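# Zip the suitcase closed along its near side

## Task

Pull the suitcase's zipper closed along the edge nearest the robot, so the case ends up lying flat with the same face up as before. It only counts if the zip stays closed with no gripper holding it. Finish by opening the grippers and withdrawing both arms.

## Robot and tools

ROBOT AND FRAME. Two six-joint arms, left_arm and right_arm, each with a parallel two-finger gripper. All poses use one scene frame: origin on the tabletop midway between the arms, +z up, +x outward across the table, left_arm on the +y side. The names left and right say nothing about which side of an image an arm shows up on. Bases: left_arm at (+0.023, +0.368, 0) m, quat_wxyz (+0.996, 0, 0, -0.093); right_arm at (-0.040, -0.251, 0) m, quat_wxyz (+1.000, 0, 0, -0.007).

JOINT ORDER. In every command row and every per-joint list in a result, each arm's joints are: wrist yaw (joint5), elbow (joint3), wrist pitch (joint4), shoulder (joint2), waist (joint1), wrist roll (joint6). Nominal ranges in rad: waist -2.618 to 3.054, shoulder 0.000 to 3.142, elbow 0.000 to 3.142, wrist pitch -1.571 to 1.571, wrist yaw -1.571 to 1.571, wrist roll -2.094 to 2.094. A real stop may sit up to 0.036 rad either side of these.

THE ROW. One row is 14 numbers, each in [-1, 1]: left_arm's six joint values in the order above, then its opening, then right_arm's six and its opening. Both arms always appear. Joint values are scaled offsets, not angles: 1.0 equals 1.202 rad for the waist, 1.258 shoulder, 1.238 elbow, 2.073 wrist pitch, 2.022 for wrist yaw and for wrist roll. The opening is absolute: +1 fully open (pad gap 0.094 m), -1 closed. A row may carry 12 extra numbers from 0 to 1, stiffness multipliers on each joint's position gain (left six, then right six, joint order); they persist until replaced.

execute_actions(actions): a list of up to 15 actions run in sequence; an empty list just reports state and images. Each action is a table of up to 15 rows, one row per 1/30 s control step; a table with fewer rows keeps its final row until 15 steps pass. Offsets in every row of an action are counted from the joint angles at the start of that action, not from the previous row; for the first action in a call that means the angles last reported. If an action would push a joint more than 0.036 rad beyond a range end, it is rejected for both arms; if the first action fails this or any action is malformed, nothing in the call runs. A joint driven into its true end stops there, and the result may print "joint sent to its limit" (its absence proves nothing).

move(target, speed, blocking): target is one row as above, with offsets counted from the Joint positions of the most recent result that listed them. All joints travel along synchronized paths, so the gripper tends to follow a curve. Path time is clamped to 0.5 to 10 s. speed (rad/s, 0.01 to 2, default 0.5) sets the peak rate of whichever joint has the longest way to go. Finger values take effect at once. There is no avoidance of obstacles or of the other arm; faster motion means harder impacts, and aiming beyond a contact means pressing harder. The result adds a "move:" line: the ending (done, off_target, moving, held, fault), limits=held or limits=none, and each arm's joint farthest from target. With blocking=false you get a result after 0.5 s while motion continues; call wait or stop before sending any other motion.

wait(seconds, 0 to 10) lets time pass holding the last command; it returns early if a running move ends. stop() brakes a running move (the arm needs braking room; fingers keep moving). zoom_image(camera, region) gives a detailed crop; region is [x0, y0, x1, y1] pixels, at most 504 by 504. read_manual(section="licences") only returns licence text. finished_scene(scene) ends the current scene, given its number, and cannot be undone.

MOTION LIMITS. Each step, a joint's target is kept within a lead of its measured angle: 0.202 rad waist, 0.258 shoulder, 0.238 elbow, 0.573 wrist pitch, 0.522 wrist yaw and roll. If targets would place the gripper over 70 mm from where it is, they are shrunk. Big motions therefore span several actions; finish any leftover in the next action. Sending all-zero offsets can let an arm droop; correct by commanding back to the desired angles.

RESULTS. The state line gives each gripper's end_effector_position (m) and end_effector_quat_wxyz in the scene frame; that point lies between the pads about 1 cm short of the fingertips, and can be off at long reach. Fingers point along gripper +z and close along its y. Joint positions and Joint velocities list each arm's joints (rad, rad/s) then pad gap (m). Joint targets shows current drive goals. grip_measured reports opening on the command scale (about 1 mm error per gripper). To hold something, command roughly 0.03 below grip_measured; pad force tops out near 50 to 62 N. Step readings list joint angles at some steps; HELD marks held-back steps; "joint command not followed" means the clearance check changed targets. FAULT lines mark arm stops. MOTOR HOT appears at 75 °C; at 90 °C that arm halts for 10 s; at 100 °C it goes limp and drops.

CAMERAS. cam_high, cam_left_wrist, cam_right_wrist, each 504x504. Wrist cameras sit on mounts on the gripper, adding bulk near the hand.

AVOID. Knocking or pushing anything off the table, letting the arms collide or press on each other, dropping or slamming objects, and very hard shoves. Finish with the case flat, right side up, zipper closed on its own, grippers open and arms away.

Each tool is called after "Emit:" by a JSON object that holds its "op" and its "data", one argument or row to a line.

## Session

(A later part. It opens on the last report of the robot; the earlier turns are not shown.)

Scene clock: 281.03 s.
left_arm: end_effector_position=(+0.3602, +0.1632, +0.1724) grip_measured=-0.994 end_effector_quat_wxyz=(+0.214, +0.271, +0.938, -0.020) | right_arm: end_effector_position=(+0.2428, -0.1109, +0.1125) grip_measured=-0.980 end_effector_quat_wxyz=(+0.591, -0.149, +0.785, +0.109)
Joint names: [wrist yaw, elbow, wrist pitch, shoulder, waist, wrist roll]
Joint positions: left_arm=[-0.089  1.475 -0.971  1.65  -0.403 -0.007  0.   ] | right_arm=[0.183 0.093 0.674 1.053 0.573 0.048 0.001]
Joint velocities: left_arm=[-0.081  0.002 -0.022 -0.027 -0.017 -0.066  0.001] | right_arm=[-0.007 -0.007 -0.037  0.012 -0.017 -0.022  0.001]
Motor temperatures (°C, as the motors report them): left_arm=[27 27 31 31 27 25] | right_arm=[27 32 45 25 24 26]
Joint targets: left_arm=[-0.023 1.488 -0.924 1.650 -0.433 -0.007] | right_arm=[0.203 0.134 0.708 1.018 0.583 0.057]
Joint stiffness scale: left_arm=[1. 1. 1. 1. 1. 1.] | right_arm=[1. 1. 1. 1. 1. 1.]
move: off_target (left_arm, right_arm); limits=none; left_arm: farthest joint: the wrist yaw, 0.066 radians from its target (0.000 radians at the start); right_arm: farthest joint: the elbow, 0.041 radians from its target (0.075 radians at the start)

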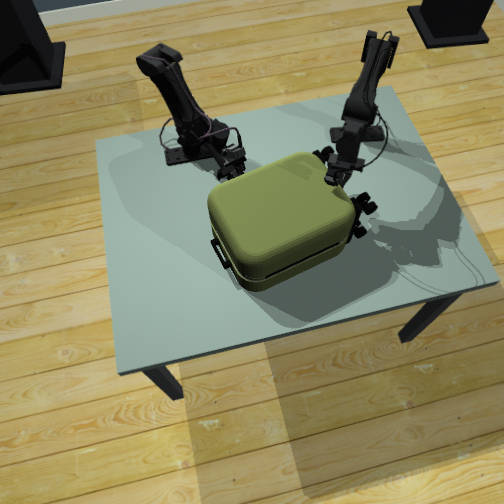

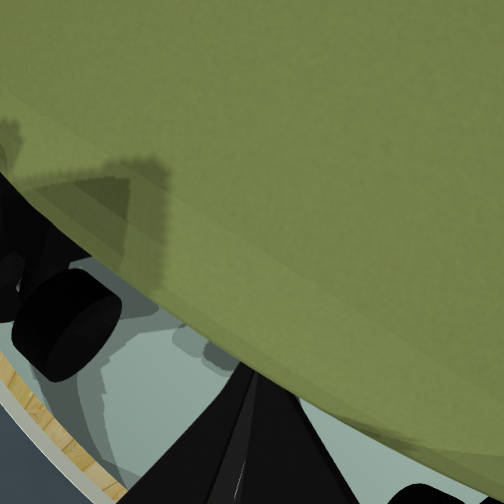

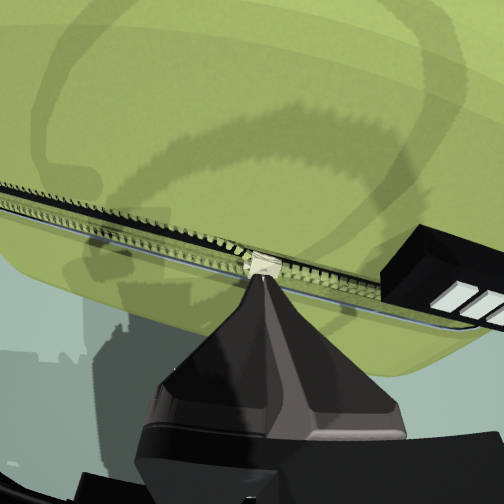

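Emit:
{"op": "execute_actions", "data": {
  "actions": [
    [[0.05,0.01,0.03,0,-0.04,0,-1,-0.045,0.04,0.02,0.02,0.05,0.01,-1]],
    [[0.06,0.01,0.03,0,-0.045,0,-1,-0.045,0.044,0.028,0.045,0.087,0.015,-1]],
    [[0.06,0.01,0.03,0,-0.045,0,-1,-0.045,0.044,0.028,0.045,0.087,0.015,-1]],
    [[0.06,0.01,0.03,0,-0.045,0,-1,-0.045,0.044,0.028,0.045,0.087,0.015,-1]]
  ]
}}

Scene clock: 297.40 s.
left_arm: end_effector_position=(+0.3460, +0.1590, +0.1682) grip_measured=-0.994 end_effector_quat_wxyz=(+0.194, +0.278, +0.941, -0.017) | right_arm: end_effector_position=(+0.2283, -0.0653, +0.1115) grip_measured=-0.980 end_effector_quat_wxyz=(+0.585, -0.151, +0.784, +0.144)
Joint names: [wrist yaw, elbow, wrist pitch, shoulder, waist, wrist roll]
Joint positions: left_arm=[-0.092  1.475 -1.014  1.65  -0.434 -0.027  0.   ] | right_arm=[0.338 0.133 0.746 1.174 0.797 0.152 0.001]
Joint velocities: left_arm=[ 0.051 -0.017  0.037 -0.007  0.007  0.037 -0.001] | right_arm=[ 0.037  0.007 -0.007 -0.007  0.002 -0.022 -0.001]
Motor temperatures (°C, as the motors report them): left_arm=[27 27 32 31 28 25] | right_arm=[27 34 46 25 24 26]
Joint targets: left_arm=[0.031 1.488 -0.941 1.650 -0.480 -0.021] | right_arm=[0.201 0.176 0.780 1.194 0.836 0.153]
Joint stiffness scale: left_arm=[1. 1. 1. 1. 1. 1.] | right_arm=[1. 1. 1. 1. 1. 1.]
Step readings (joint positions; steps 1 to 15: 1st action; 16 to 30: 2nd action; 31 to 45: 3rd action; 46 to 60: 4th action):
0: left_arm=[-0.089 1.475 -0.971 1.650 -0.403 -0.007] | right_arm=[0.183 0.093 0.674 1.053 0.573 0.049]
1: left_arm=[-0.089 1.475 -0.971 1.650 -0.405 -0.007] | right_arm=[0.182 0.094 0.674 1.055 0.581 0.052]
2: left_arm=[-0.089 1.475 -0.973 1.650 -0.406 -0.008] | right_arm=[0.190 0.097 0.675 1.060 0.588 0.055]
4: left_arm=[-0.089 1.475 -0.975 1.650 -0.409 -0.009] | right_arm=[0.197 0.099 0.675 1.064 0.596 0.059]
8: left_arm=[-0.089 1.475 -0.977 1.650 -0.411 -0.009] | right_arm=[0.201 0.099 0.675 1.064 0.599 0.063]
15: left_arm=[-0.089 1.475 -0.977 1.650 -0.411 -0.010] | right_arm=[0.202 0.099 0.675 1.064 0.600 0.065]
16: left_arm=[-0.089 1.475 -0.978 1.650 -0.412 -0.010] | right_arm=[0.214 0.099 0.680 1.071 0.613 0.072]
17: left_arm=[-0.089 1.475 -0.981 1.650 -0.413 -0.011] | right_arm=[0.229 0.102 0.688 1.082 0.634 0.076]
19: left_arm=[-0.089 1.475 -0.987 1.650 -0.416 -0.013] | right_arm=[0.241 0.109 0.694 1.097 0.657 0.083]
23: left_arm=[-0.089 1.475 -0.991 1.650 -0.419 -0.014] | right_arm=[0.246 0.109 0.698 1.100 0.665 0.090]
30: left_arm=[-0.089 1.475 -0.991 1.650 -0.419 -0.015] | right_arm=[0.247 0.109 0.698 1.100 0.666 0.094]
31: left_arm=[-0.089 1.475 -0.992 1.650 -0.420 -0.016] | right_arm=[0.261 0.110 0.704 1.107 0.679 0.100]
32: left_arm=[-0.090 1.475 -0.995 1.650 -0.421 -0.017] | right_arm=[0.275 0.113 0.712 1.118 0.699 0.105]
34: left_arm=[-0.090 1.475 -1.000 1.650 -0.424 -0.018] | right_arm=[0.286 0.121 0.718 1.134 0.722 0.112]
38: left_arm=[-0.090 1.475 -1.003 1.650 -0.426 -0.020] | right_arm=[0.291 0.121 0.722 1.137 0.731 0.119]
45: left_arm=[-0.090 1.475 -1.004 1.650 -0.426 -0.020] | right_arm=[0.292 0.121 0.722 1.137 0.732 0.123]
46: left_arm=[-0.091 1.475 -1.004 1.650 -0.427 -0.022] | right_arm=[0.308 0.121 0.726 1.144 0.745 0.129]
47: left_arm=[-0.091 1.475 -1.007 1.650 -0.429 -0.023] | right_arm=[0.324 0.124 0.735 1.155 0.763 0.134]
49: left_arm=[-0.092 1.475 -1.012 1.650 -0.431 -0.025] | right_arm=[0.335 0.132 0.743 1.171 0.787 0.141]
53: left_arm=[-0.092 1.475 -1.014 1.650 -0.434 -0.026] | right_arm=[0.338 0.133 0.746 1.174 0.797 0.148]
60: Joint positions above

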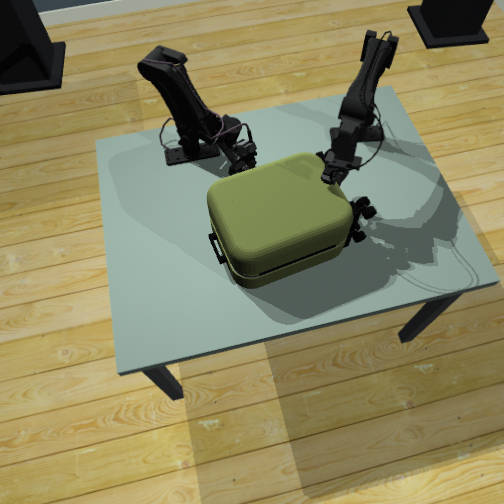

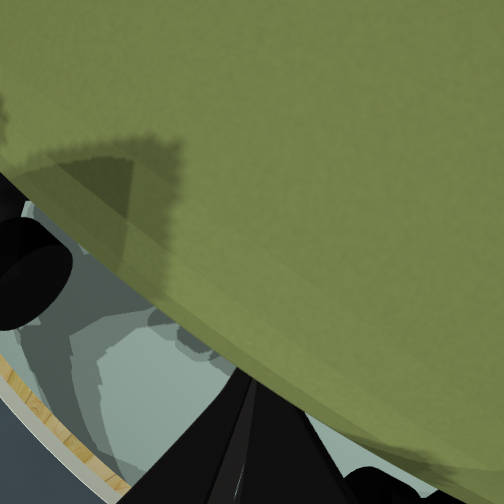

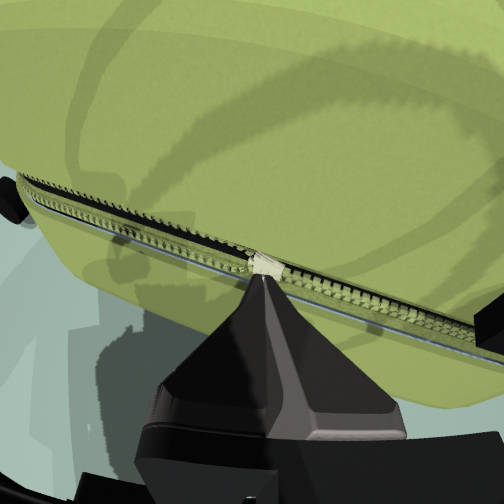

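Emit:
{"op": "execute_actions", "data": {
  "actions": [
    [[0.05,0.01,0.04,0,-0.03,0,-1,-0.033,0.057,0.027,0.062,0.076,0.006,-1]],
    [[0.05,0.01,0.04,0,-0.03,0,-1,-0.033,0.057,0.027,0.062,0.076,0.006,-1]],
    [[0.05,0.01,0.04,0,-0.03,0,-1,-0.033,0.057,0.027,0.062,0.076,0.006,-1]],
    [[0.05,0.01,0.04,0,-0.03,0,-1,-0.033,0.057,0.027,0.062,0.076,0.006,-1]],
    [[0.05,0.01,0.04,0,-0.03,0,-1,-0.033,0.057,0.027,0.062,0.076,0.006,-1]],
    [[0.05,0.01,0.04,0,-0.03,0,-1,-0.033,0.057,0.027,0.062,0.076,0.006,-1]],
    [[0.05,0.01,0.04,0,-0.03,0,-1,-0.033,0.057,0.027,0.062,0.076,0.006,-1]]
  ]
}}

Scene clock: 310.50 s.
left_arm: end_effector_position=(+0.3497, +0.1636, +0.1691) grip_measured=-0.994 end_effector_quat_wxyz=(+0.200, +0.257, +0.945, -0.006) | right_arm: end_effector_position=(+0.2109, +0.0133, +0.1105) grip_measured=-0.980 end_effector_quat_wxyz=(+0.618, -0.132, +0.766, +0.114)
Joint names: [wrist yaw, elbow, wrist pitch, shoulder, waist, wrist roll]
Joint positions: left_arm=[-0.125  1.475 -1.012  1.65  -0.434 -0.064  0.   ] | right_arm=[0.785 0.324 0.954 1.578 1.174 0.228 0.001]
Joint velocities: left_arm=[-0.007 -0.017 -0.022 -0.007  0.007 -0.007 -0.   ] | right_arm=[-0.007 -0.017 -0.037 -0.012 -0.002 -0.051 -0.   ]
Motor temperatures (°C, as the motors report them): left_arm=[28 27 33 31 28 25] | right_arm=[28 34 47 25 24 26]
Joint targets: left_arm=[-0.023 1.488 -0.929 1.650 -0.470 -0.060] | right_arm=[0.652 0.365 0.977 1.598 1.212 0.229]
Joint stiffness scale: left_arm=[1. 1. 1. 1. 1. 1.] | right_arm=[1. 1. 1. 1. 1. 1.]
Step readings (joint positions; steps 1 to 15: 1st action; 16 to 30: 2nd action; 31 to 45: 3rd action; 46 to 60: 4th action; 61 to 75: 5th action; 76 to 90: 6th action; 91 to 105: 7th action):
0: left_arm=[-0.092 1.475 -1.014 1.650 -0.434 -0.027] | right_arm=[0.338 0.133 0.746 1.174 0.797 0.153]
1: left_arm=[-0.093 1.475 -1.014 1.650 -0.434 -0.028] | right_arm=[0.354 0.136 0.750 1.184 0.809 0.155]
2: left_arm=[-0.095 1.475 -1.014 1.650 -0.434 -0.029] | right_arm=[0.377 0.143 0.760 1.201 0.824 0.157]
4: left_arm=[-0.100 1.475 -1.014 1.650 -0.434 -0.031] | right_arm=[0.395 0.154 0.768 1.222 0.844 0.159]
8: left_arm=[-0.103 1.475 -1.014 1.650 -0.434 -0.033] | right_arm=[0.402 0.157 0.773 1.231 0.852 0.162]
15: left_arm=[-0.103 1.475 -1.014 1.650 -0.434 -0.033] | right_arm=[0.402 0.157 0.773 1.231 0.852 0.163]
16: left_arm=[-0.103 1.475 -1.014 1.650 -0.434 -0.034] | right_arm=[0.418 0.160 0.778 1.240 0.864 0.166]
17: left_arm=[-0.104 1.475 -1.014 1.650 -0.434 -0.035] | right_arm=[0.436 0.168 0.787 1.257 0.880 0.168]
19: left_arm=[-0.108 1.475 -1.014 1.650 -0.434 -0.037] | right_arm=[0.457 0.179 0.796 1.279 0.900 0.170]
23: left_arm=[-0.111 1.475 -1.014 1.650 -0.434 -0.039] | right_arm=[0.466 0.181 0.801 1.286 0.907 0.172]
30: left_arm=[-0.111 1.475 -1.014 1.650 -0.434 -0.039] | right_arm=[0.467 0.181 0.802 1.287 0.908 0.174]
31: left_arm=[-0.111 1.475 -1.014 1.650 -0.434 -0.040] | right_arm=[0.483 0.185 0.806 1.297 0.918 0.176]
32: left_arm=[-0.112 1.475 -1.014 1.650 -0.434 -0.041] | right_arm=[0.501 0.192 0.815 1.313 0.935 0.178]
34: left_arm=[-0.114 1.475 -1.014 1.650 -0.434 -0.043] | right_arm=[0.520 0.204 0.825 1.336 0.955 0.181]
38: left_arm=[-0.115 1.475 -1.013 1.650 -0.434 -0.044] | right_arm=[0.526 0.208 0.829 1.344 0.962 0.183]
45: left_arm=[-0.115 1.475 -1.013 1.650 -0.434 -0.044] | right_arm=[0.527 0.208 0.830 1.344 0.962 0.184]
46: left_arm=[-0.115 1.475 -1.013 1.650 -0.434 -0.045] | right_arm=[0.541 0.211 0.834 1.354 0.973 0.187]
47: left_arm=[-0.115 1.475 -1.013 1.650 -0.434 -0.046] | right_arm=[0.561 0.219 0.844 1.372 0.988 0.189]
49: left_arm=[-0.118 1.475 -1.013 1.650 -0.434 -0.048] | right_arm=[0.579 0.232 0.854 1.395 1.008 0.191]
53: left_arm=[-0.120 1.475 -1.012 1.650 -0.434 -0.049] | right_arm=[0.589 0.235 0.859 1.402 1.015 0.194]
60: left_arm=[-0.120 1.475 -1.012 1.650 -0.434 -0.050] | right_arm=[0.590 0.235 0.859 1.402 1.016 0.195]
61: left_arm=[-0.120 1.475 -1.012 1.650 -0.434 -0.051] | right_arm=[0.605 0.239 0.865 1.412 1.026 0.198]
62: left_arm=[-0.120 1.475 -1.012 1.650 -0.434 -0.052] | right_arm=[0.624 0.247 0.874 1.430 1.041 0.200]
64: left_arm=[-0.122 1.475 -1.012 1.650 -0.434 -0.053] | right_arm=[0.645 0.262 0.884 1.454 1.059 0.202]
68: left_arm=[-0.123 1.475 -1.012 1.650 -0.434 -0.054] | right_arm=[0.653 0.264 0.889 1.461 1.068 0.205]
75: left_arm=[-0.123 1.475 -1.012 1.650 -0.434 -0.055] | right_arm=[0.654 0.264 0.890 1.461 1.068 0.206]
76: left_arm=[-0.123 1.475 -1.012 1.650 -0.434 -0.056] | right_arm=[0.668 0.268 0.895 1.471 1.077 0.209]
77: left_arm=[-0.123 1.475 -1.012 1.650 -0.434 -0.057] | right_arm=[0.689 0.277 0.905 1.489 1.092 0.211]
79: left_arm=[-0.124 1.475 -1.012 1.650 -0.434 -0.058] | right_arm=[0.710 0.292 0.916 1.513 1.110 0.213]
83: left_arm=[-0.124 1.475 -1.012 1.650 -0.434 -0.059] | right_arm=[0.718 0.294 0.921 1.520 1.120 0.216]
90: left_arm=[-0.124 1.475 -1.012 1.650 -0.434 -0.060] | right_arm=[0.719 0.294 0.921 1.520 1.120 0.217]
91: left_arm=[-0.124 1.475 -1.012 1.650 -0.434 -0.060] | right_arm=[0.734 0.298 0.926 1.530 1.129 0.220]
92: left_arm=[-0.124 1.475 -1.012 1.650 -0.434 -0.061] | right_arm=[0.756 0.306 0.937 1.548 1.143 0.222]
94: left_arm=[-0.125 1.475 -1.012 1.650 -0.434 -0.062] | right_arm=[0.778 0.321 0.949 1.572 1.160 0.224]
98: left_arm=[-0.125 1.475 -1.012 1.650 -0.434 -0.064] | right_arm=[0.785 0.324 0.954 1.578 1.172 0.226]
105: Joint positions above

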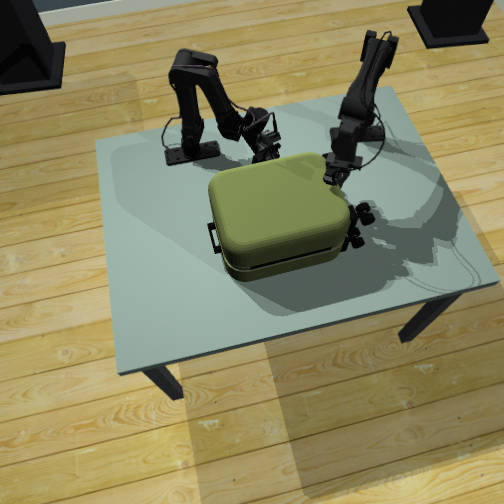

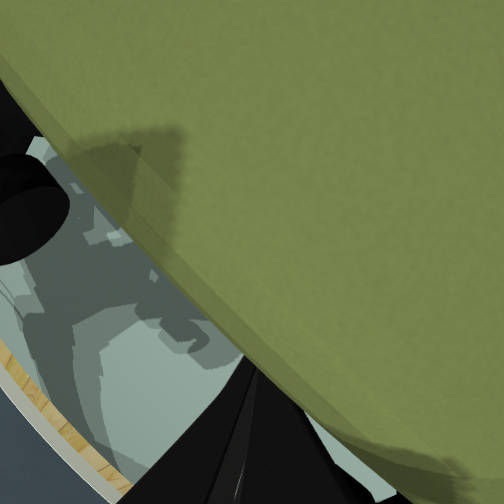

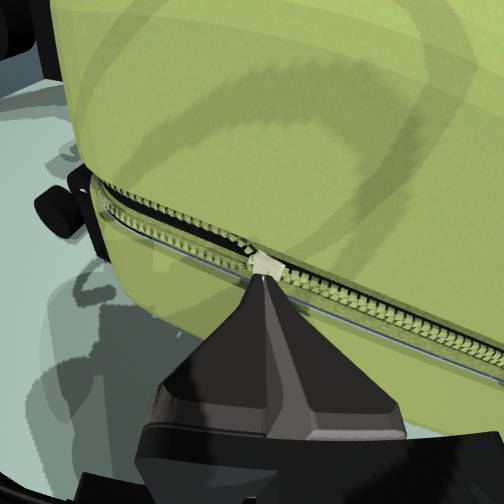

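Emit:
{"op": "execute_actions", "data": {
  "actions": [
    [[0.05,0.01,0.04,0,-0.03,0,-1,-0.04,0.082,0.008,0.058,0.052,0.005,-1]],
    [[0.05,0.01,0.04,0,-0.03,0,-1,-0.04,0.082,0.008,0.058,0.052,0.005,-1]],
    [[0.05,0.01,0.04,0,-0.03,0,-1,-0.04,0.082,0.008,0.058,0.052,0.005,-1]],
    [[0.05,0.01,0.04,0,-0.03,0,-1,-0.04,0.082,0.008,0.058,0.052,0.005,-1]],
    [[0.05,0.01,0.04,0,-0.03,0,-1,-0.04,0.082,0.008,0.058,0.052,0.005,-1]],
    [[0.05,0.01,0.04,0,-0.03,0,-1,-0.04,0.082,0.008,0.058,0.052,0.005,-1]]
  ]
}}

Scene clock: 328.37 s.
left_arm: end_effector_position=(+0.3634, +0.1694, +0.1744) grip_measured=-0.995 end_effector_quat_wxyz=(+0.227, +0.271, +0.935, +0.024) | right_arm: end_effector_position=(+0.2108, +0.0459, +0.1090) grip_measured=-0.980 end_effector_quat_wxyz=(+0.670, -0.025, +0.742, +0.009)
Joint names: [wrist yaw, elbow, wrist pitch, shoulder, waist, wrist roll]
Joint positions: left_arm=[-0.189  1.475 -0.974  1.65  -0.43  -0.01   0.   ] | right_arm=[1.254 0.615 0.954 1.901 1.329 0.296 0.001]
Joint velocities: left_arm=[-0.051 -0.022 -0.081 -0.012 -0.017 -0.007 -0.001] | right_arm=[-0.022 -0.002  0.007 -0.007  0.007  0.037 -0.   ]
Motor temperatures (°C, as the motors report them): left_arm=[28 28 34 31 28 25] | right_arm=[28 34 46 25 24 26]
Joint targets: left_arm=[-0.082 1.488 -0.893 1.650 -0.466 -0.020] | right_arm=[1.082 0.666 0.970 1.920 1.374 0.295]
Joint stiffness scale: left_arm=[1. 1. 1. 1. 1. 1.] | right_arm=[1. 1. 1. 1. 1. 1.]
Step readings (joint positions; steps 1 to 15: 1st action; 16 to 30: 2nd action; 31 to 45: 3rd action; 46 to 60: 4th action; 61 to 75: 5th action; 76 to 90: 6th action):
0: left_arm=[-0.125 1.475 -1.012 1.650 -0.434 -0.064] | right_arm=[0.785 0.324 0.954 1.578 1.174 0.228]
1: left_arm=[-0.125 1.475 -1.012 1.650 -0.434 -0.065] | right_arm=[0.797 0.332 0.954 1.587 1.178 0.231]
2: left_arm=[-0.127 1.475 -1.011 1.650 -0.434 -0.066] | right_arm=[0.814 0.346 0.954 1.603 1.188 0.232]
4: left_arm=[-0.134 1.475 -1.008 1.650 -0.434 -0.068] | right_arm=[0.827 0.369 0.954 1.626 1.199 0.234]
8: left_arm=[-0.138 1.475 -1.003 1.650 -0.434 -0.070] | right_arm=[0.829 0.377 0.954 1.635 1.205 0.236]
15: left_arm=[-0.138 1.475 -1.002 1.650 -0.434 -0.070] | right_arm=[0.829 0.377 0.954 1.635 1.205 0.237]
16: left_arm=[-0.138 1.475 -1.002 1.650 -0.434 -0.071] | right_arm=[0.840 0.385 0.954 1.643 1.210 0.240]
17: left_arm=[-0.142 1.475 -1.001 1.650 -0.434 -0.072] | right_arm=[0.863 0.398 0.954 1.659 1.218 0.242]
19: left_arm=[-0.152 1.475 -0.996 1.650 -0.432 -0.075] | right_arm=[0.883 0.420 0.954 1.681 1.228 0.244]
23: left_arm=[-0.158 1.475 -0.990 1.650 -0.432 -0.068] | right_arm=[0.887 0.429 0.954 1.689 1.234 0.247]
30: left_arm=[-0.158 1.475 -0.990 1.650 -0.432 -0.067] | right_arm=[0.887 0.429 0.954 1.689 1.234 0.248]
31: left_arm=[-0.159 1.475 -0.989 1.650 -0.432 -0.067] | right_arm=[0.899 0.436 0.954 1.697 1.239 0.250]
32: left_arm=[-0.163 1.475 -0.988 1.650 -0.432 -0.064] | right_arm=[0.926 0.448 0.954 1.713 1.247 0.253]
34: left_arm=[-0.168 1.475 -0.985 1.650 -0.430 -0.057] | right_arm=[0.960 0.466 0.954 1.733 1.258 0.256]
38: left_arm=[-0.169 1.475 -0.983 1.650 -0.430 -0.050] | right_arm=[0.975 0.472 0.954 1.740 1.262 0.259]
45: left_arm=[-0.169 1.475 -0.983 1.650 -0.430 -0.049] | right_arm=[0.977 0.472 0.954 1.741 1.262 0.261]
46: left_arm=[-0.170 1.475 -0.983 1.650 -0.430 -0.047] | right_arm=[0.991 0.480 0.953 1.749 1.267 0.263]
47: left_arm=[-0.171 1.475 -0.982 1.650 -0.430 -0.044] | right_arm=[1.018 0.492 0.953 1.765 1.275 0.266]
49: left_arm=[-0.177 1.475 -0.979 1.650 -0.430 -0.038] | right_arm=[1.054 0.511 0.953 1.785 1.284 0.268]
53: left_arm=[-0.178 1.475 -0.979 1.650 -0.430 -0.033] | right_arm=[1.069 0.517 0.953 1.792 1.288 0.272]
60: left_arm=[-0.178 1.475 -0.979 1.650 -0.430 -0.032] | right_arm=[1.070 0.517 0.953 1.793 1.289 0.273]
61: left_arm=[-0.178 1.475 -0.979 1.650 -0.430 -0.030] | right_arm=[1.084 0.525 0.953 1.802 1.293 0.276]
62: left_arm=[-0.180 1.475 -0.978 1.650 -0.430 -0.028] | right_arm=[1.112 0.539 0.953 1.818 1.299 0.278]
64: left_arm=[-0.183 1.475 -0.976 1.650 -0.430 -0.022] | right_arm=[1.148 0.558 0.953 1.839 1.308 0.281]
68: left_arm=[-0.184 1.475 -0.976 1.650 -0.430 -0.020] | right_arm=[1.163 0.565 0.953 1.846 1.311 0.284]
75: left_arm=[-0.184 1.475 -0.976 1.650 -0.430 -0.020] | right_arm=[1.163 0.565 0.953 1.847 1.311 0.286]
76: left_arm=[-0.184 1.475 -0.975 1.650 -0.430 -0.019] | right_arm=[1.177 0.573 0.953 1.855 1.315 0.288]
77: left_arm=[-0.185 1.475 -0.975 1.650 -0.430 -0.018] | right_arm=[1.204 0.588 0.954 1.872 1.320 0.290]
79: left_arm=[-0.188 1.475 -0.974 1.650 -0.430 -0.012] | right_arm=[1.239 0.608 0.954 1.893 1.327 0.292]
83: left_arm=[-0.189 1.475 -0.974 1.650 -0.430 -0.010] | right_arm=[1.253 0.615 0.954 1.900 1.329 0.295]
90: Joint positions above

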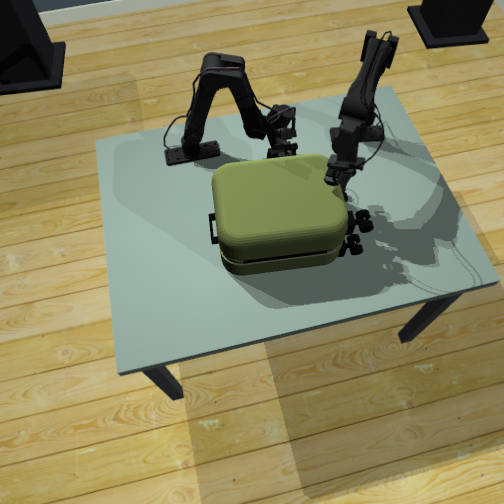

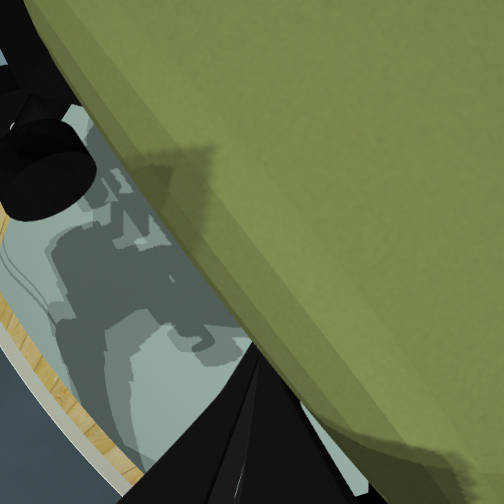

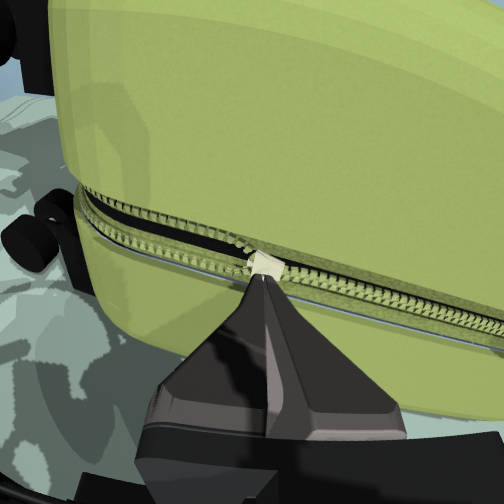

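Emit:
{"op": "execute_actions", "data": {
  "actions": [
    [[0.07,0.01,0.04,0,-0.04,0,-1,-0.11,0.062,0.008,0.032,0.036,0,-1]],
    [[0.07,0.01,0.04,0,-0.04,0,-1,-0.11,0.062,0.008,0.032,0.036,0,-1]],
    [[0.07,0.01,0.04,0,-0.04,0,-1,-0.11,0.062,0.008,0.032,0.036,0,-1]],
    [[0.07,0.01,0.04,0,-0.04,0,-1,-0.11,0.062,0.008,0.032,0.036,0,-1]],
    [[0.07,0.01,0.04,0,-0.04,0,-1,-0.11,0.062,0.008,0.032,0.036,0,-1]]
  ]
}}

Scene clock: 337.97 s.
left_arm: end_effector_position=(+0.3703, +0.1705, +0.1778) grip_measured=-0.995 end_effector_quat_wxyz=(+0.240, +0.298, +0.923, +0.041) | right_arm: end_effector_position=(+0.2123, +0.0535, +0.1086) grip_measured=-0.980 end_effector_quat_wxyz=(+0.681, +0.004, +0.732, -0.015)
Joint names: [wrist yaw, elbow, wrist pitch, shoulder, waist, wrist roll]
Joint positions: left_arm=[-0.217  1.475 -0.95   1.65  -0.43   0.059  0.   ] | right_arm=[1.347 0.698 0.955 1.977 1.343 0.3   0.001]
Joint velocities: left_arm=[ 0.007 -0.002  0.081 -0.007 -0.002 -0.066 -0.   ] | right_arm=[-0.051  0.002 -0.022  0.017  0.002  0.022  0.   ]
Motor temperatures (°C, as the motors report them): left_arm=[28 28 34 31 28 25] | right_arm=[29 35 45 25 24 26]
Joint targets: left_arm=[-0.068 1.488 -0.873 1.650 -0.478 0.044] | right_arm=[1.106 0.757 0.971 2.002 1.384 0.299]
Joint stiffness scale: left_arm=[1. 1. 1. 1. 1. 1.] | right_arm=[1. 1. 1. 1. 1. 1.]
Step readings (joint positions; steps 1 to 15: 1st action; 16 to 30: 2nd action; 31 to 45: 3rd action; 46 to 60: 4th action; 61 to 75: 5th action):
0: left_arm=[-0.189 1.475 -0.974 1.650 -0.430 -0.010] | right_arm=[1.254 0.615 0.954 1.901 1.329 0.296]
1: left_arm=[-0.188 1.475 -0.974 1.650 -0.430 -0.009] | right_arm=[1.254 0.618 0.954 1.903 1.329 0.296]
2: left_arm=[-0.188 1.475 -0.972 1.650 -0.430 -0.006] | right_arm=[1.260 0.623 0.954 1.908 1.330 0.297]
4: left_arm=[-0.191 1.475 -0.971 1.650 -0.430 -0.001] | right_arm=[1.268 0.629 0.954 1.914 1.331 0.297]
8: left_arm=[-0.191 1.475 -0.970 1.650 -0.430 0.002] | right_arm=[1.270 0.631 0.954 1.916 1.332 0.297]
15: left_arm=[-0.191 1.475 -0.970 1.650 -0.430 0.002] | right_arm=[1.270 0.631 0.954 1.916 1.332 0.297]
16: left_arm=[-0.192 1.475 -0.970 1.650 -0.430 0.004] | right_arm=[1.273 0.633 0.954 1.918 1.332 0.297]
17: left_arm=[-0.193 1.475 -0.969 1.650 -0.430 0.006] | right_arm=[1.279 0.638 0.954 1.923 1.333 0.297]
19: left_arm=[-0.196 1.475 -0.967 1.650 -0.430 0.011] | right_arm=[1.287 0.645 0.954 1.929 1.334 0.297]
23: left_arm=[-0.197 1.475 -0.966 1.650 -0.430 0.015] | right_arm=[1.289 0.647 0.954 1.931 1.335 0.298]
30: left_arm=[-0.197 1.475 -0.966 1.650 -0.430 0.015] | right_arm=[1.289 0.647 0.954 1.931 1.335 0.298]
31: left_arm=[-0.198 1.475 -0.965 1.650 -0.430 0.017] | right_arm=[1.292 0.650 0.954 1.934 1.335 0.298]
32: left_arm=[-0.199 1.475 -0.964 1.650 -0.430 0.019] | right_arm=[1.299 0.654 0.954 1.938 1.336 0.298]
34: left_arm=[-0.202 1.475 -0.962 1.650 -0.430 0.025] | right_arm=[1.307 0.661 0.954 1.944 1.337 0.298]
38: left_arm=[-0.203 1.475 -0.961 1.650 -0.430 0.028] | right_arm=[1.309 0.663 0.954 1.946 1.338 0.298]
45: left_arm=[-0.204 1.475 -0.961 1.650 -0.430 0.029] | right_arm=[1.309 0.663 0.954 1.946 1.338 0.299]
46: left_arm=[-0.204 1.475 -0.961 1.650 -0.430 0.031] | right_arm=[1.312 0.666 0.954 1.949 1.338 0.299]
47: left_arm=[-0.205 1.475 -0.959 1.650 -0.430 0.033] | right_arm=[1.318 0.671 0.954 1.953 1.339 0.299]
49: left_arm=[-0.208 1.475 -0.957 1.650 -0.430 0.039] | right_arm=[1.326 0.678 0.954 1.960 1.341 0.299]
53: left_arm=[-0.210 1.475 -0.956 1.650 -0.430 0.043] | right_arm=[1.328 0.680 0.954 1.961 1.341 0.299]
60: left_arm=[-0.210 1.475 -0.955 1.650 -0.430 0.044] | right_arm=[1.328 0.680 0.954 1.961 1.341 0.300]
61: left_arm=[-0.210 1.475 -0.955 1.650 -0.430 0.045] | right_arm=[1.331 0.683 0.954 1.964 1.341 0.300]
62: left_arm=[-0.212 1.475 -0.954 1.650 -0.430 0.048] | right_arm=[1.337 0.688 0.955 1.969 1.342 0.300]
64: left_arm=[-0.214 1.475 -0.951 1.650 -0.430 0.054] | right_arm=[1.345 0.695 0.955 1.975 1.343 0.300]
68: left_arm=[-0.216 1.475 -0.950 1.650 -0.430 0.059] | right_arm=[1.347 0.698 0.955 1.977 1.343 0.300]
75: Joint positions above

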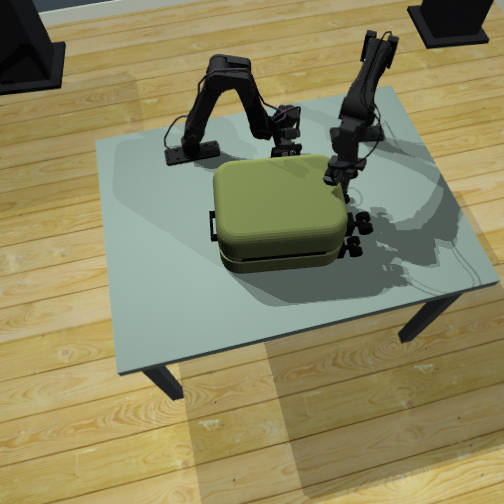

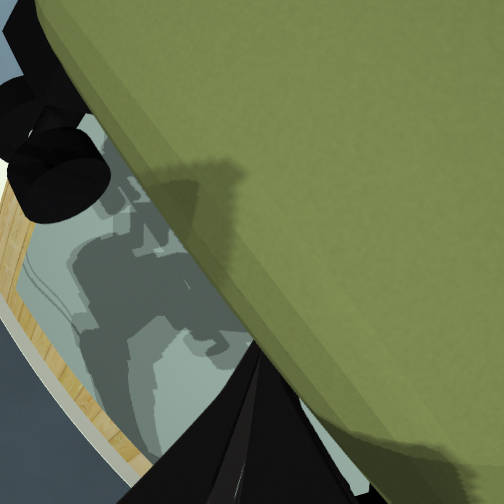

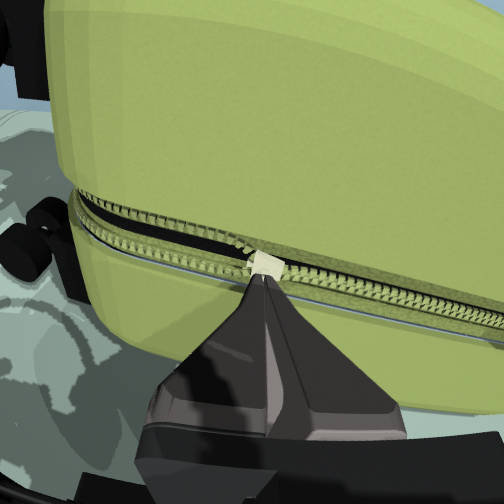

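Emit:
{"op": "execute_actions", "data": {
  "actions": [
    [[0.08,0.01,0.04,0,-0.045,0,-1,-0.13,0.04,0.008,0.015,0.065,0,-1]],
    [[0.08,0.01,0.04,0,-0.045,0,-1,-0.13,0.04,0.008,0.015,0.065,0,-1]],
    [[0.08,0.01,0.04,0,-0.045,0,-1,-0.13,0.04,0.008,0.015,0.065,0,-1]]
  ]
}}

Scene clock: 346.50 s.
left_arm: end_effector_position=(+0.3706, +0.1683, +0.1781) grip_measured=-0.995 end_effector_quat_wxyz=(+0.240, +0.347, +0.905, +0.048) | right_arm: end_effector_position=(+0.1862, +0.0767, +0.1086) grip_measured=-0.980 end_effector_quat_wxyz=(+0.680, -0.026, +0.733, +0.025)
Joint names: [wrist yaw, elbow, wrist pitch, shoulder, waist, wrist roll]
Joint positions: left_arm=[-0.207  1.475 -0.943  1.65  -0.43   0.164  0.   ] | right_arm=[1.328 0.698 0.964 1.977 1.425 0.308 0.001]
Joint velocities: left_arm=[-0.066  0.007  0.007 -0.017 -0.027 -0.022 -0.001] | right_arm=[-0.066 -0.012  0.007 -0.007  0.007  0.095  0.001]
Motor temperatures (°C, as the motors report them): left_arm=[29 28 35 31 28 25] | right_arm=[31 35 44 26 24 26]
Joint targets: left_arm=[-0.050 1.488 -0.868 1.650 -0.484 0.128] | right_arm=[1.079 0.747 0.974 1.996 1.470 0.305]
Joint stiffness scale: left_arm=[1. 1. 1. 1. 1. 1.] | right_arm=[1. 1. 1. 1. 1. 1.]
Step readings (joint positions; steps 1 to 15: 1st action; 16 to 30: 2nd action; 31 to 45: 3rd action):
0: left_arm=[-0.217 1.475 -0.950 1.650 -0.430 0.059] | right_arm=[1.347 0.698 0.955 1.977 1.343 0.300]
1: left_arm=[-0.217 1.475 -0.949 1.650 -0.430 0.061] | right_arm=[1.347 0.698 0.955 1.977 1.347 0.300]
2: left_arm=[-0.217 1.475 -0.950 1.650 -0.430 0.062] | right_arm=[1.348 0.698 0.955 1.977 1.348 0.301]
4: left_arm=[-0.216 1.475 -0.951 1.650 -0.430 0.070] | right_arm=[1.347 0.698 0.955 1.977 1.353 0.302]
8: left_arm=[-0.215 1.475 -0.952 1.650 -0.430 0.085] | right_arm=[1.346 0.698 0.955 1.977 1.362 0.302]
15: left_arm=[-0.215 1.475 -0.952 1.650 -0.430 0.093] | right_arm=[1.345 0.698 0.955 1.977 1.367 0.302]
16: left_arm=[-0.215 1.475 -0.952 1.650 -0.430 0.098] | right_arm=[1.345 0.698 0.955 1.977 1.369 0.303]
17: left_arm=[-0.214 1.475 -0.951 1.650 -0.430 0.104] | right_arm=[1.347 0.698 0.955 1.977 1.371 0.303]
19: left_arm=[-0.213 1.475 -0.951 1.650 -0.430 0.110] | right_arm=[1.347 0.698 0.955 1.977 1.371 0.304]
23: left_arm=[-0.212 1.475 -0.951 1.650 -0.430 0.118] | right_arm=[1.346 0.698 0.955 1.977 1.378 0.305]
30: left_arm=[-0.211 1.475 -0.951 1.650 -0.430 0.128] | right_arm=[1.342 0.698 0.957 1.977 1.392 0.305]
31: left_arm=[-0.211 1.475 -0.950 1.650 -0.430 0.134] | right_arm=[1.342 0.698 0.957 1.977 1.396 0.306]
32: left_arm=[-0.210 1.475 -0.950 1.650 -0.430 0.140] | right_arm=[1.342 0.698 0.957 1.977 1.398 0.306]
34: left_arm=[-0.208 1.475 -0.950 1.650 -0.430 0.149] | right_arm=[1.342 0.698 0.957 1.977 1.405 0.306]
38: left_arm=[-0.207 1.475 -0.950 1.650 -0.430 0.159] | right_arm=[1.337 0.698 0.959 1.977 1.415 0.307]
45: Joint positions above

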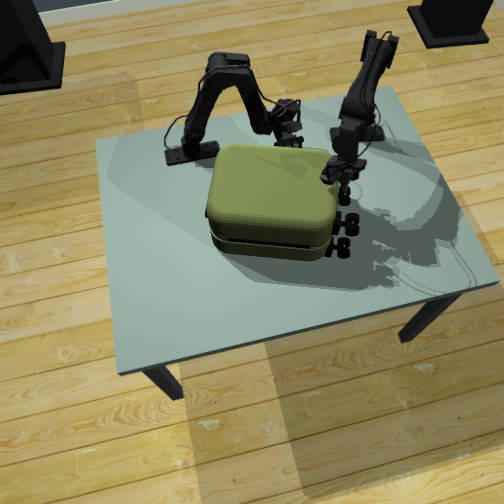

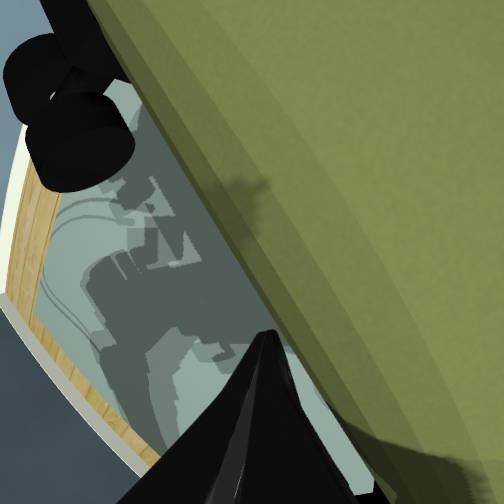

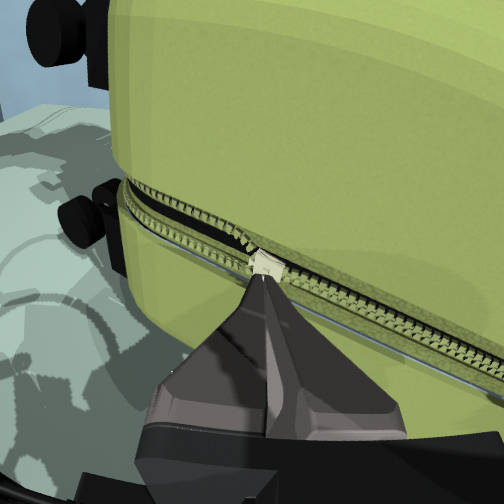

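Emit:
{"op": "move", "data": {
  "target": [0.05,0.03,0.01,-0.22,0.04,-0.04,-1,-0.04,0.03,0.008,0.01,0.01,0,-1],
  "speed": 0.3
}}

Emit:
{"op": "move", "data": {
  "target": [0.05,0.27,-0.19,0.165,-0.245,-0.04,-1,-0.04,0.03,0.008,0.01,0.01,0,-1],
  "speed": 0.35
}}

Scene clock: 360.97 s.
left_arm: end_effector_position=(+0.3507, +0.1815, +0.2748) grip_measured=-0.995 end_effector_quat_wxyz=(+0.356, +0.286, +0.889, -0.032) | right_arm: end_effector_position=(+0.1865, +0.0750, +0.1092) grip_measured=-0.980 end_effector_quat_wxyz=(+0.681, -0.022, +0.732, +0.022)
Joint names: [wrist yaw, elbow, wrist pitch, shoulder, waist, wrist roll]
Joint positions: left_arm=[-0.115  1.488 -0.937  1.399 -0.389  0.093  0.   ] | right_arm=[1.337 0.697 0.966 1.977 1.425 0.308 0.001]
Joint velocities: left_arm=[-0.037 -0.012  0.051 -0.012 -0.007  0.007  0.   ] | right_arm=[-0.037 -0.017  0.051 -0.007 -0.002 -0.022 -0.   ]
Motor temperatures (°C, as the motors report them): left_arm=[29 28 35 31 28 25] | right_arm=[32 34 44 26 24 26]
Joint targets: left_arm=[-0.106 1.513 -0.922 1.374 -0.382 0.083] | right_arm=[1.247 0.735 0.981 1.990 1.437 0.308]
Joint stiffness scale: left_arm=[1. 1. 1. 1. 1. 1.] | right_arm=[1. 1. 1. 1. 1. 1.]
move: off_target (left_arm, right_arm); limits=none; left_arm: farthest joint: the shoulder, 0.025 radians from its target (0.277 radians at the start); right_arm: farthest joint: the wrist yaw, 0.090 radians from its target (0.079 radians at the start)

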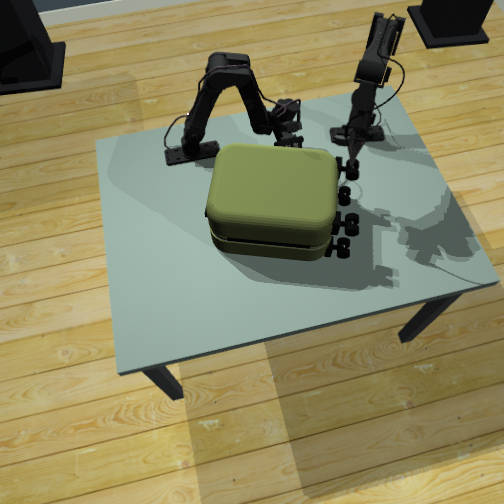

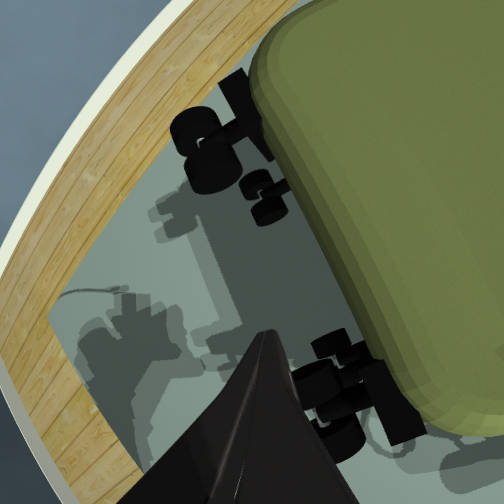

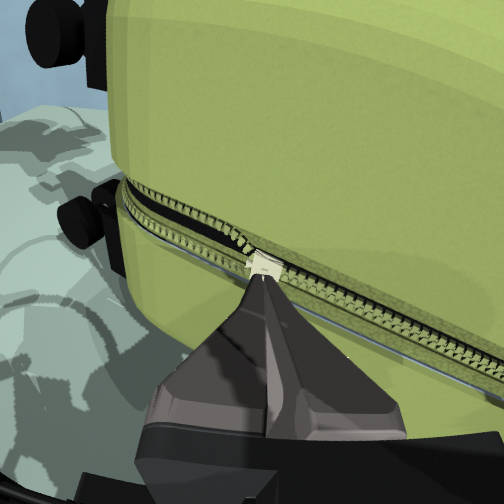

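Scene clock: 362.77 s.
left_arm: end_effector_position=(+0.2605, +0.0972, +0.2636) grip_measured=-0.995 end_effector_quat_wxyz=(+0.202, +0.415, +0.883, -0.078) | right_arm: end_effector_position=(+0.1865, +0.0748, +0.1093) grip_measured=-0.980 end_effector_quat_wxyz=(+0.681, -0.022, +0.731, +0.022)
Joint names: [wrist yaw, elbow, wrist pitch, shoulder, waist, wrist roll]
Joint positions: left_arm=[-0.024  1.793 -1.33   1.598 -0.679  0.02   0.   ] | right_arm=[1.338 0.697 0.966 1.977 1.425 0.308 0.001]
Joint velocities: left_arm=[-0.037 -0.002  0.022  0.002 -0.002  0.066 -0.   ] | right_arm=[-0.022  0.002  0.022 -0.017 -0.007  0.022 -0.   ]
Motor temperatures (°C, as the motors report them): left_arm=[29 28 35 31 28 25] | right_arm=[32 34 44 26 24 26]
Joint targets: left_arm=[-0.014 1.822 -1.331 1.607 -0.683 0.012] | right_arm=[1.257 0.735 0.983 1.990 1.437 0.308]
Joint stiffness scale: left_arm=[1. 1. 1. 1. 1. 1.] | right_arm=[1. 1. 1. 1. 1. 1.]
move: off_target (left_arm, right_arm); limits=none; left_arm: farthest joint: the elbow, 0.029 radians from its target (0.334 radians at the start); right_arm: farthest joint: the wrist yaw, 0.082 radians from its target (0.081 radians at the start)

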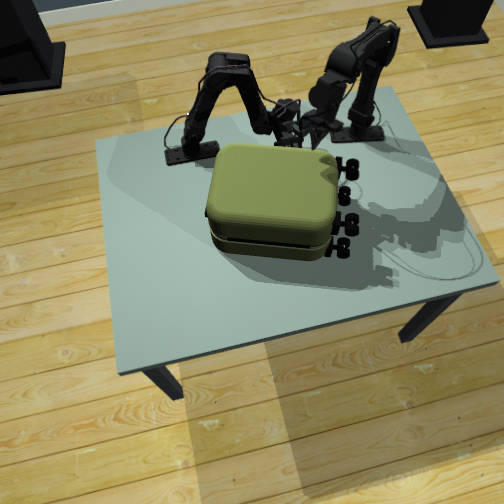

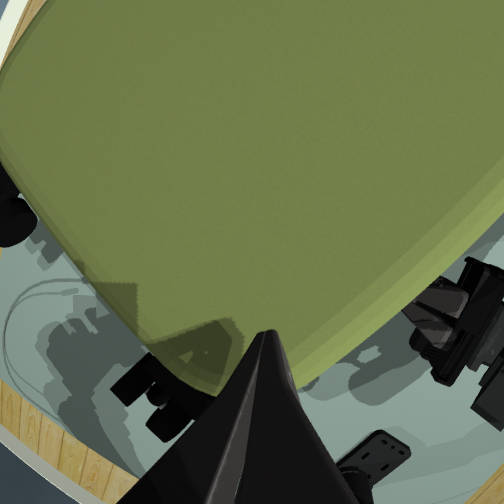

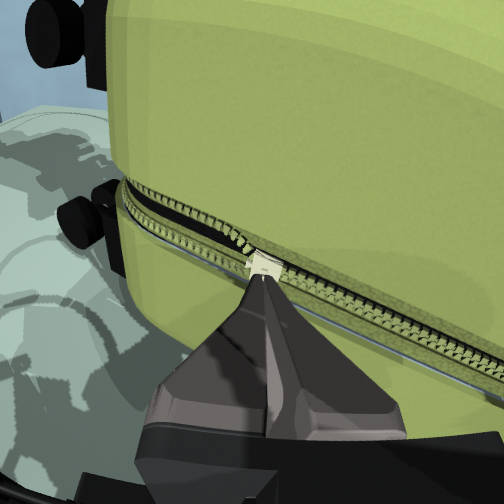

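Emit:
{"op": "execute_actions", "data": {
  "actions": [
    [[0,0.03,0.01,0.05,0.02,0,-1,-0.06,0.03,0.008,0.01,0.01,0,-1]],
    [[0,0.025,0.01,0.05,0,0,-1,-0.08,0.03,0.008,0.01,0.01,0,-1]],
    [[0,0.0,0,0.07,0,0,-1,-0.1,0.03,0.008,0.01,0.01,0,-1]],
    [[0,-0.03,-0.02,0.09,0,0,-1,-0.13,0.04,0.008,0.015,0.02,0,-1]],
    [[0,-0.03,-0.02,0.09,0,0,-1,-0.14,0.075,0.006,0.045,0.03,0,-1]],
    [[0,-0.03,-0.02,0.09,0,0,-1,-0.14,0.075,0.006,0.045,0.03,0,-1]]
  ]
}}

Scene clock: 373.63 s.
left_arm: end_effector_position=(+0.2953, +0.0935, +0.2294) grip_measured=-0.995 end_effector_quat_wxyz=(+0.180, +0.402, +0.897, -0.018) | right_arm: end_effector_position=(+0.1948, +0.1165, +0.1099) grip_measured=-0.980 end_effector_quat_wxyz=(+0.671, -0.028, +0.734, +0.097)
Joint names: [wrist yaw, elbow, wrist pitch, shoulder, waist, wrist roll]
Joint positions: left_arm=[-0.113  1.835 -1.319  1.739 -0.658  0.019  0.   ] | right_arm=[1.2   0.786 1.03  2.04  1.403 0.315 0.001]
Joint velocities: left_arm=[-0.051 -0.007 -0.051 -0.017 -0.012  0.037  0.001] | right_arm=[-0.007 -0.007 -0.007  0.012 -0.002 -0.095 -0.001]
Motor temperatures (°C, as the motors report them): left_arm=[28 28 34 31 28 25] | right_arm=[31 34 43 27 24 26]
Joint targets: left_arm=[-0.074 1.798 -1.355 1.853 -0.659 0.019] | right_arm=[0.942 0.835 1.028 2.065 1.445 0.312]
Joint stiffness scale: left_arm=[1. 1. 1. 1. 1. 1.] | right_arm=[1. 1. 1. 1. 1. 1.]
Step readings (joint positions; steps 1 to 15: 1st action; 16 to 30: 2nd action; 31 to 45: 3rd action; 46 to 60: 4th action; 61 to 75: 5th action; 76 to 90: 6th action):
0: left_arm=[-0.023 1.793 -1.330 1.598 -0.679 0.019] | right_arm=[1.338 0.697 0.966 1.977 1.425 0.308]
1: left_arm=[-0.023 1.797 -1.333 1.604 -0.677 0.019] | right_arm=[1.336 0.697 0.966 1.977 1.425 0.308]
2: left_arm=[-0.023 1.803 -1.331 1.612 -0.673 0.019] | right_arm=[1.335 0.697 0.966 1.977 1.425 0.308]
4: left_arm=[-0.023 1.807 -1.325 1.633 -0.665 0.019] | right_arm=[1.332 0.697 0.968 1.977 1.425 0.308]
8: left_arm=[-0.023 1.807 -1.324 1.663 -0.661 0.019] | right_arm=[1.330 0.697 0.969 1.977 1.425 0.308]
15: left_arm=[-0.023 1.807 -1.324 1.665 -0.661 0.019] | right_arm=[1.330 0.697 0.969 1.977 1.425 0.308]
16: left_arm=[-0.023 1.810 -1.325 1.670 -0.661 0.019] | right_arm=[1.327 0.697 0.970 1.977 1.425 0.308]
17: left_arm=[-0.023 1.814 -1.324 1.679 -0.661 0.019] | right_arm=[1.323 0.697 0.971 1.977 1.425 0.308]
19: left_arm=[-0.023 1.816 -1.319 1.700 -0.661 0.019] | right_arm=[1.313 0.697 0.976 1.977 1.425 0.308]
23: left_arm=[-0.023 1.823 -1.312 1.715 -0.661 0.019] | right_arm=[1.304 0.697 0.980 1.977 1.425 0.308]
30: left_arm=[-0.023 1.823 -1.312 1.718 -0.661 0.019] | right_arm=[1.301 0.697 0.981 1.977 1.425 0.308]
31: left_arm=[-0.023 1.823 -1.313 1.725 -0.661 0.019] | right_arm=[1.296 0.697 0.983 1.977 1.424 0.308]
32: left_arm=[-0.024 1.828 -1.311 1.729 -0.661 0.019] | right_arm=[1.293 0.697 0.984 1.977 1.424 0.308]
34: left_arm=[-0.026 1.833 -1.307 1.734 -0.661 0.019] | right_arm=[1.287 0.697 0.987 1.977 1.422 0.308]
38: left_arm=[-0.029 1.834 -1.305 1.735 -0.661 0.019] | right_arm=[1.281 0.697 0.990 1.977 1.421 0.308]
45: left_arm=[-0.030 1.834 -1.305 1.735 -0.661 0.019] | right_arm=[1.279 0.697 0.991 1.977 1.420 0.308]
46: left_arm=[-0.031 1.834 -1.308 1.739 -0.661 0.019] | right_arm=[1.273 0.697 0.992 1.977 1.420 0.308]
47: left_arm=[-0.032 1.835 -1.309 1.739 -0.661 0.019] | right_arm=[1.269 0.697 0.994 1.977 1.419 0.309]
49: left_arm=[-0.037 1.835 -1.310 1.739 -0.661 0.019] | right_arm=[1.260 0.697 0.998 1.977 1.417 0.309]
53: left_arm=[-0.042 1.835 -1.310 1.739 -0.661 0.019] | right_arm=[1.252 0.697 1.002 1.977 1.415 0.309]
60: left_arm=[-0.043 1.835 -1.311 1.739 -0.661 0.019] | right_arm=[1.250 0.697 1.003 1.977 1.415 0.310]
61: left_arm=[-0.044 1.835 -1.311 1.739 -0.661 0.019] | right_arm=[1.249 0.704 1.004 1.982 1.415 0.310]
62: left_arm=[-0.049 1.835 -1.312 1.739 -0.661 0.019] | right_arm=[1.249 0.715 1.007 1.991 1.413 0.311]
64: left_arm=[-0.062 1.835 -1.313 1.739 -0.660 0.019] | right_arm=[1.245 0.733 1.011 2.003 1.411 0.311]
68: left_arm=[-0.074 1.835 -1.313 1.739 -0.659 0.019] | right_arm=[1.226 0.742 1.015 2.008 1.410 0.312]
75: left_arm=[-0.074 1.835 -1.313 1.739 -0.659 0.019] | right_arm=[1.225 0.742 1.016 2.008 1.409 0.312]
76: left_arm=[-0.077 1.835 -1.314 1.739 -0.659 0.019] | right_arm=[1.226 0.747 1.017 2.013 1.408 0.313]
77: left_arm=[-0.083 1.835 -1.316 1.739 -0.659 0.019] | right_arm=[1.229 0.758 1.020 2.022 1.407 0.314]
79: left_arm=[-0.099 1.835 -1.318 1.739 -0.658 0.019] | right_arm=[1.222 0.776 1.026 2.035 1.405 0.315]
83: left_arm=[-0.112 1.835 -1.319 1.739 -0.658 0.019] | right_arm=[1.201 0.786 1.029 2.040 1.403 0.315]
90: Joint positions above

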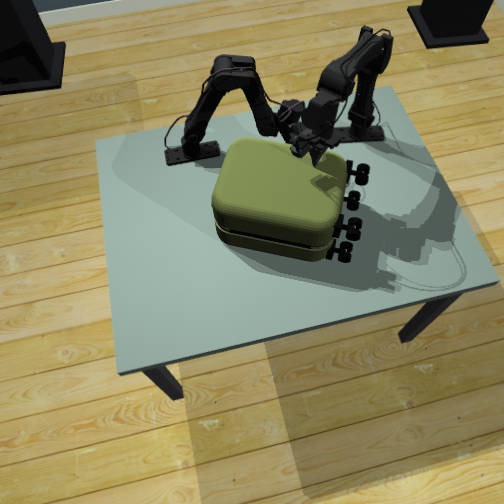

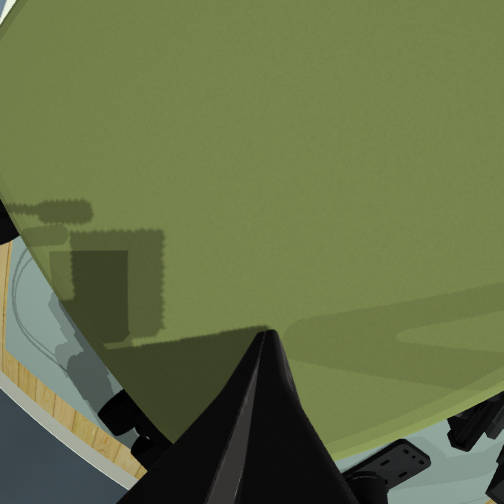

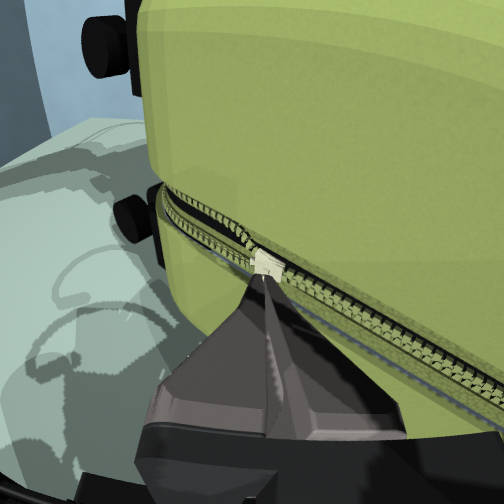

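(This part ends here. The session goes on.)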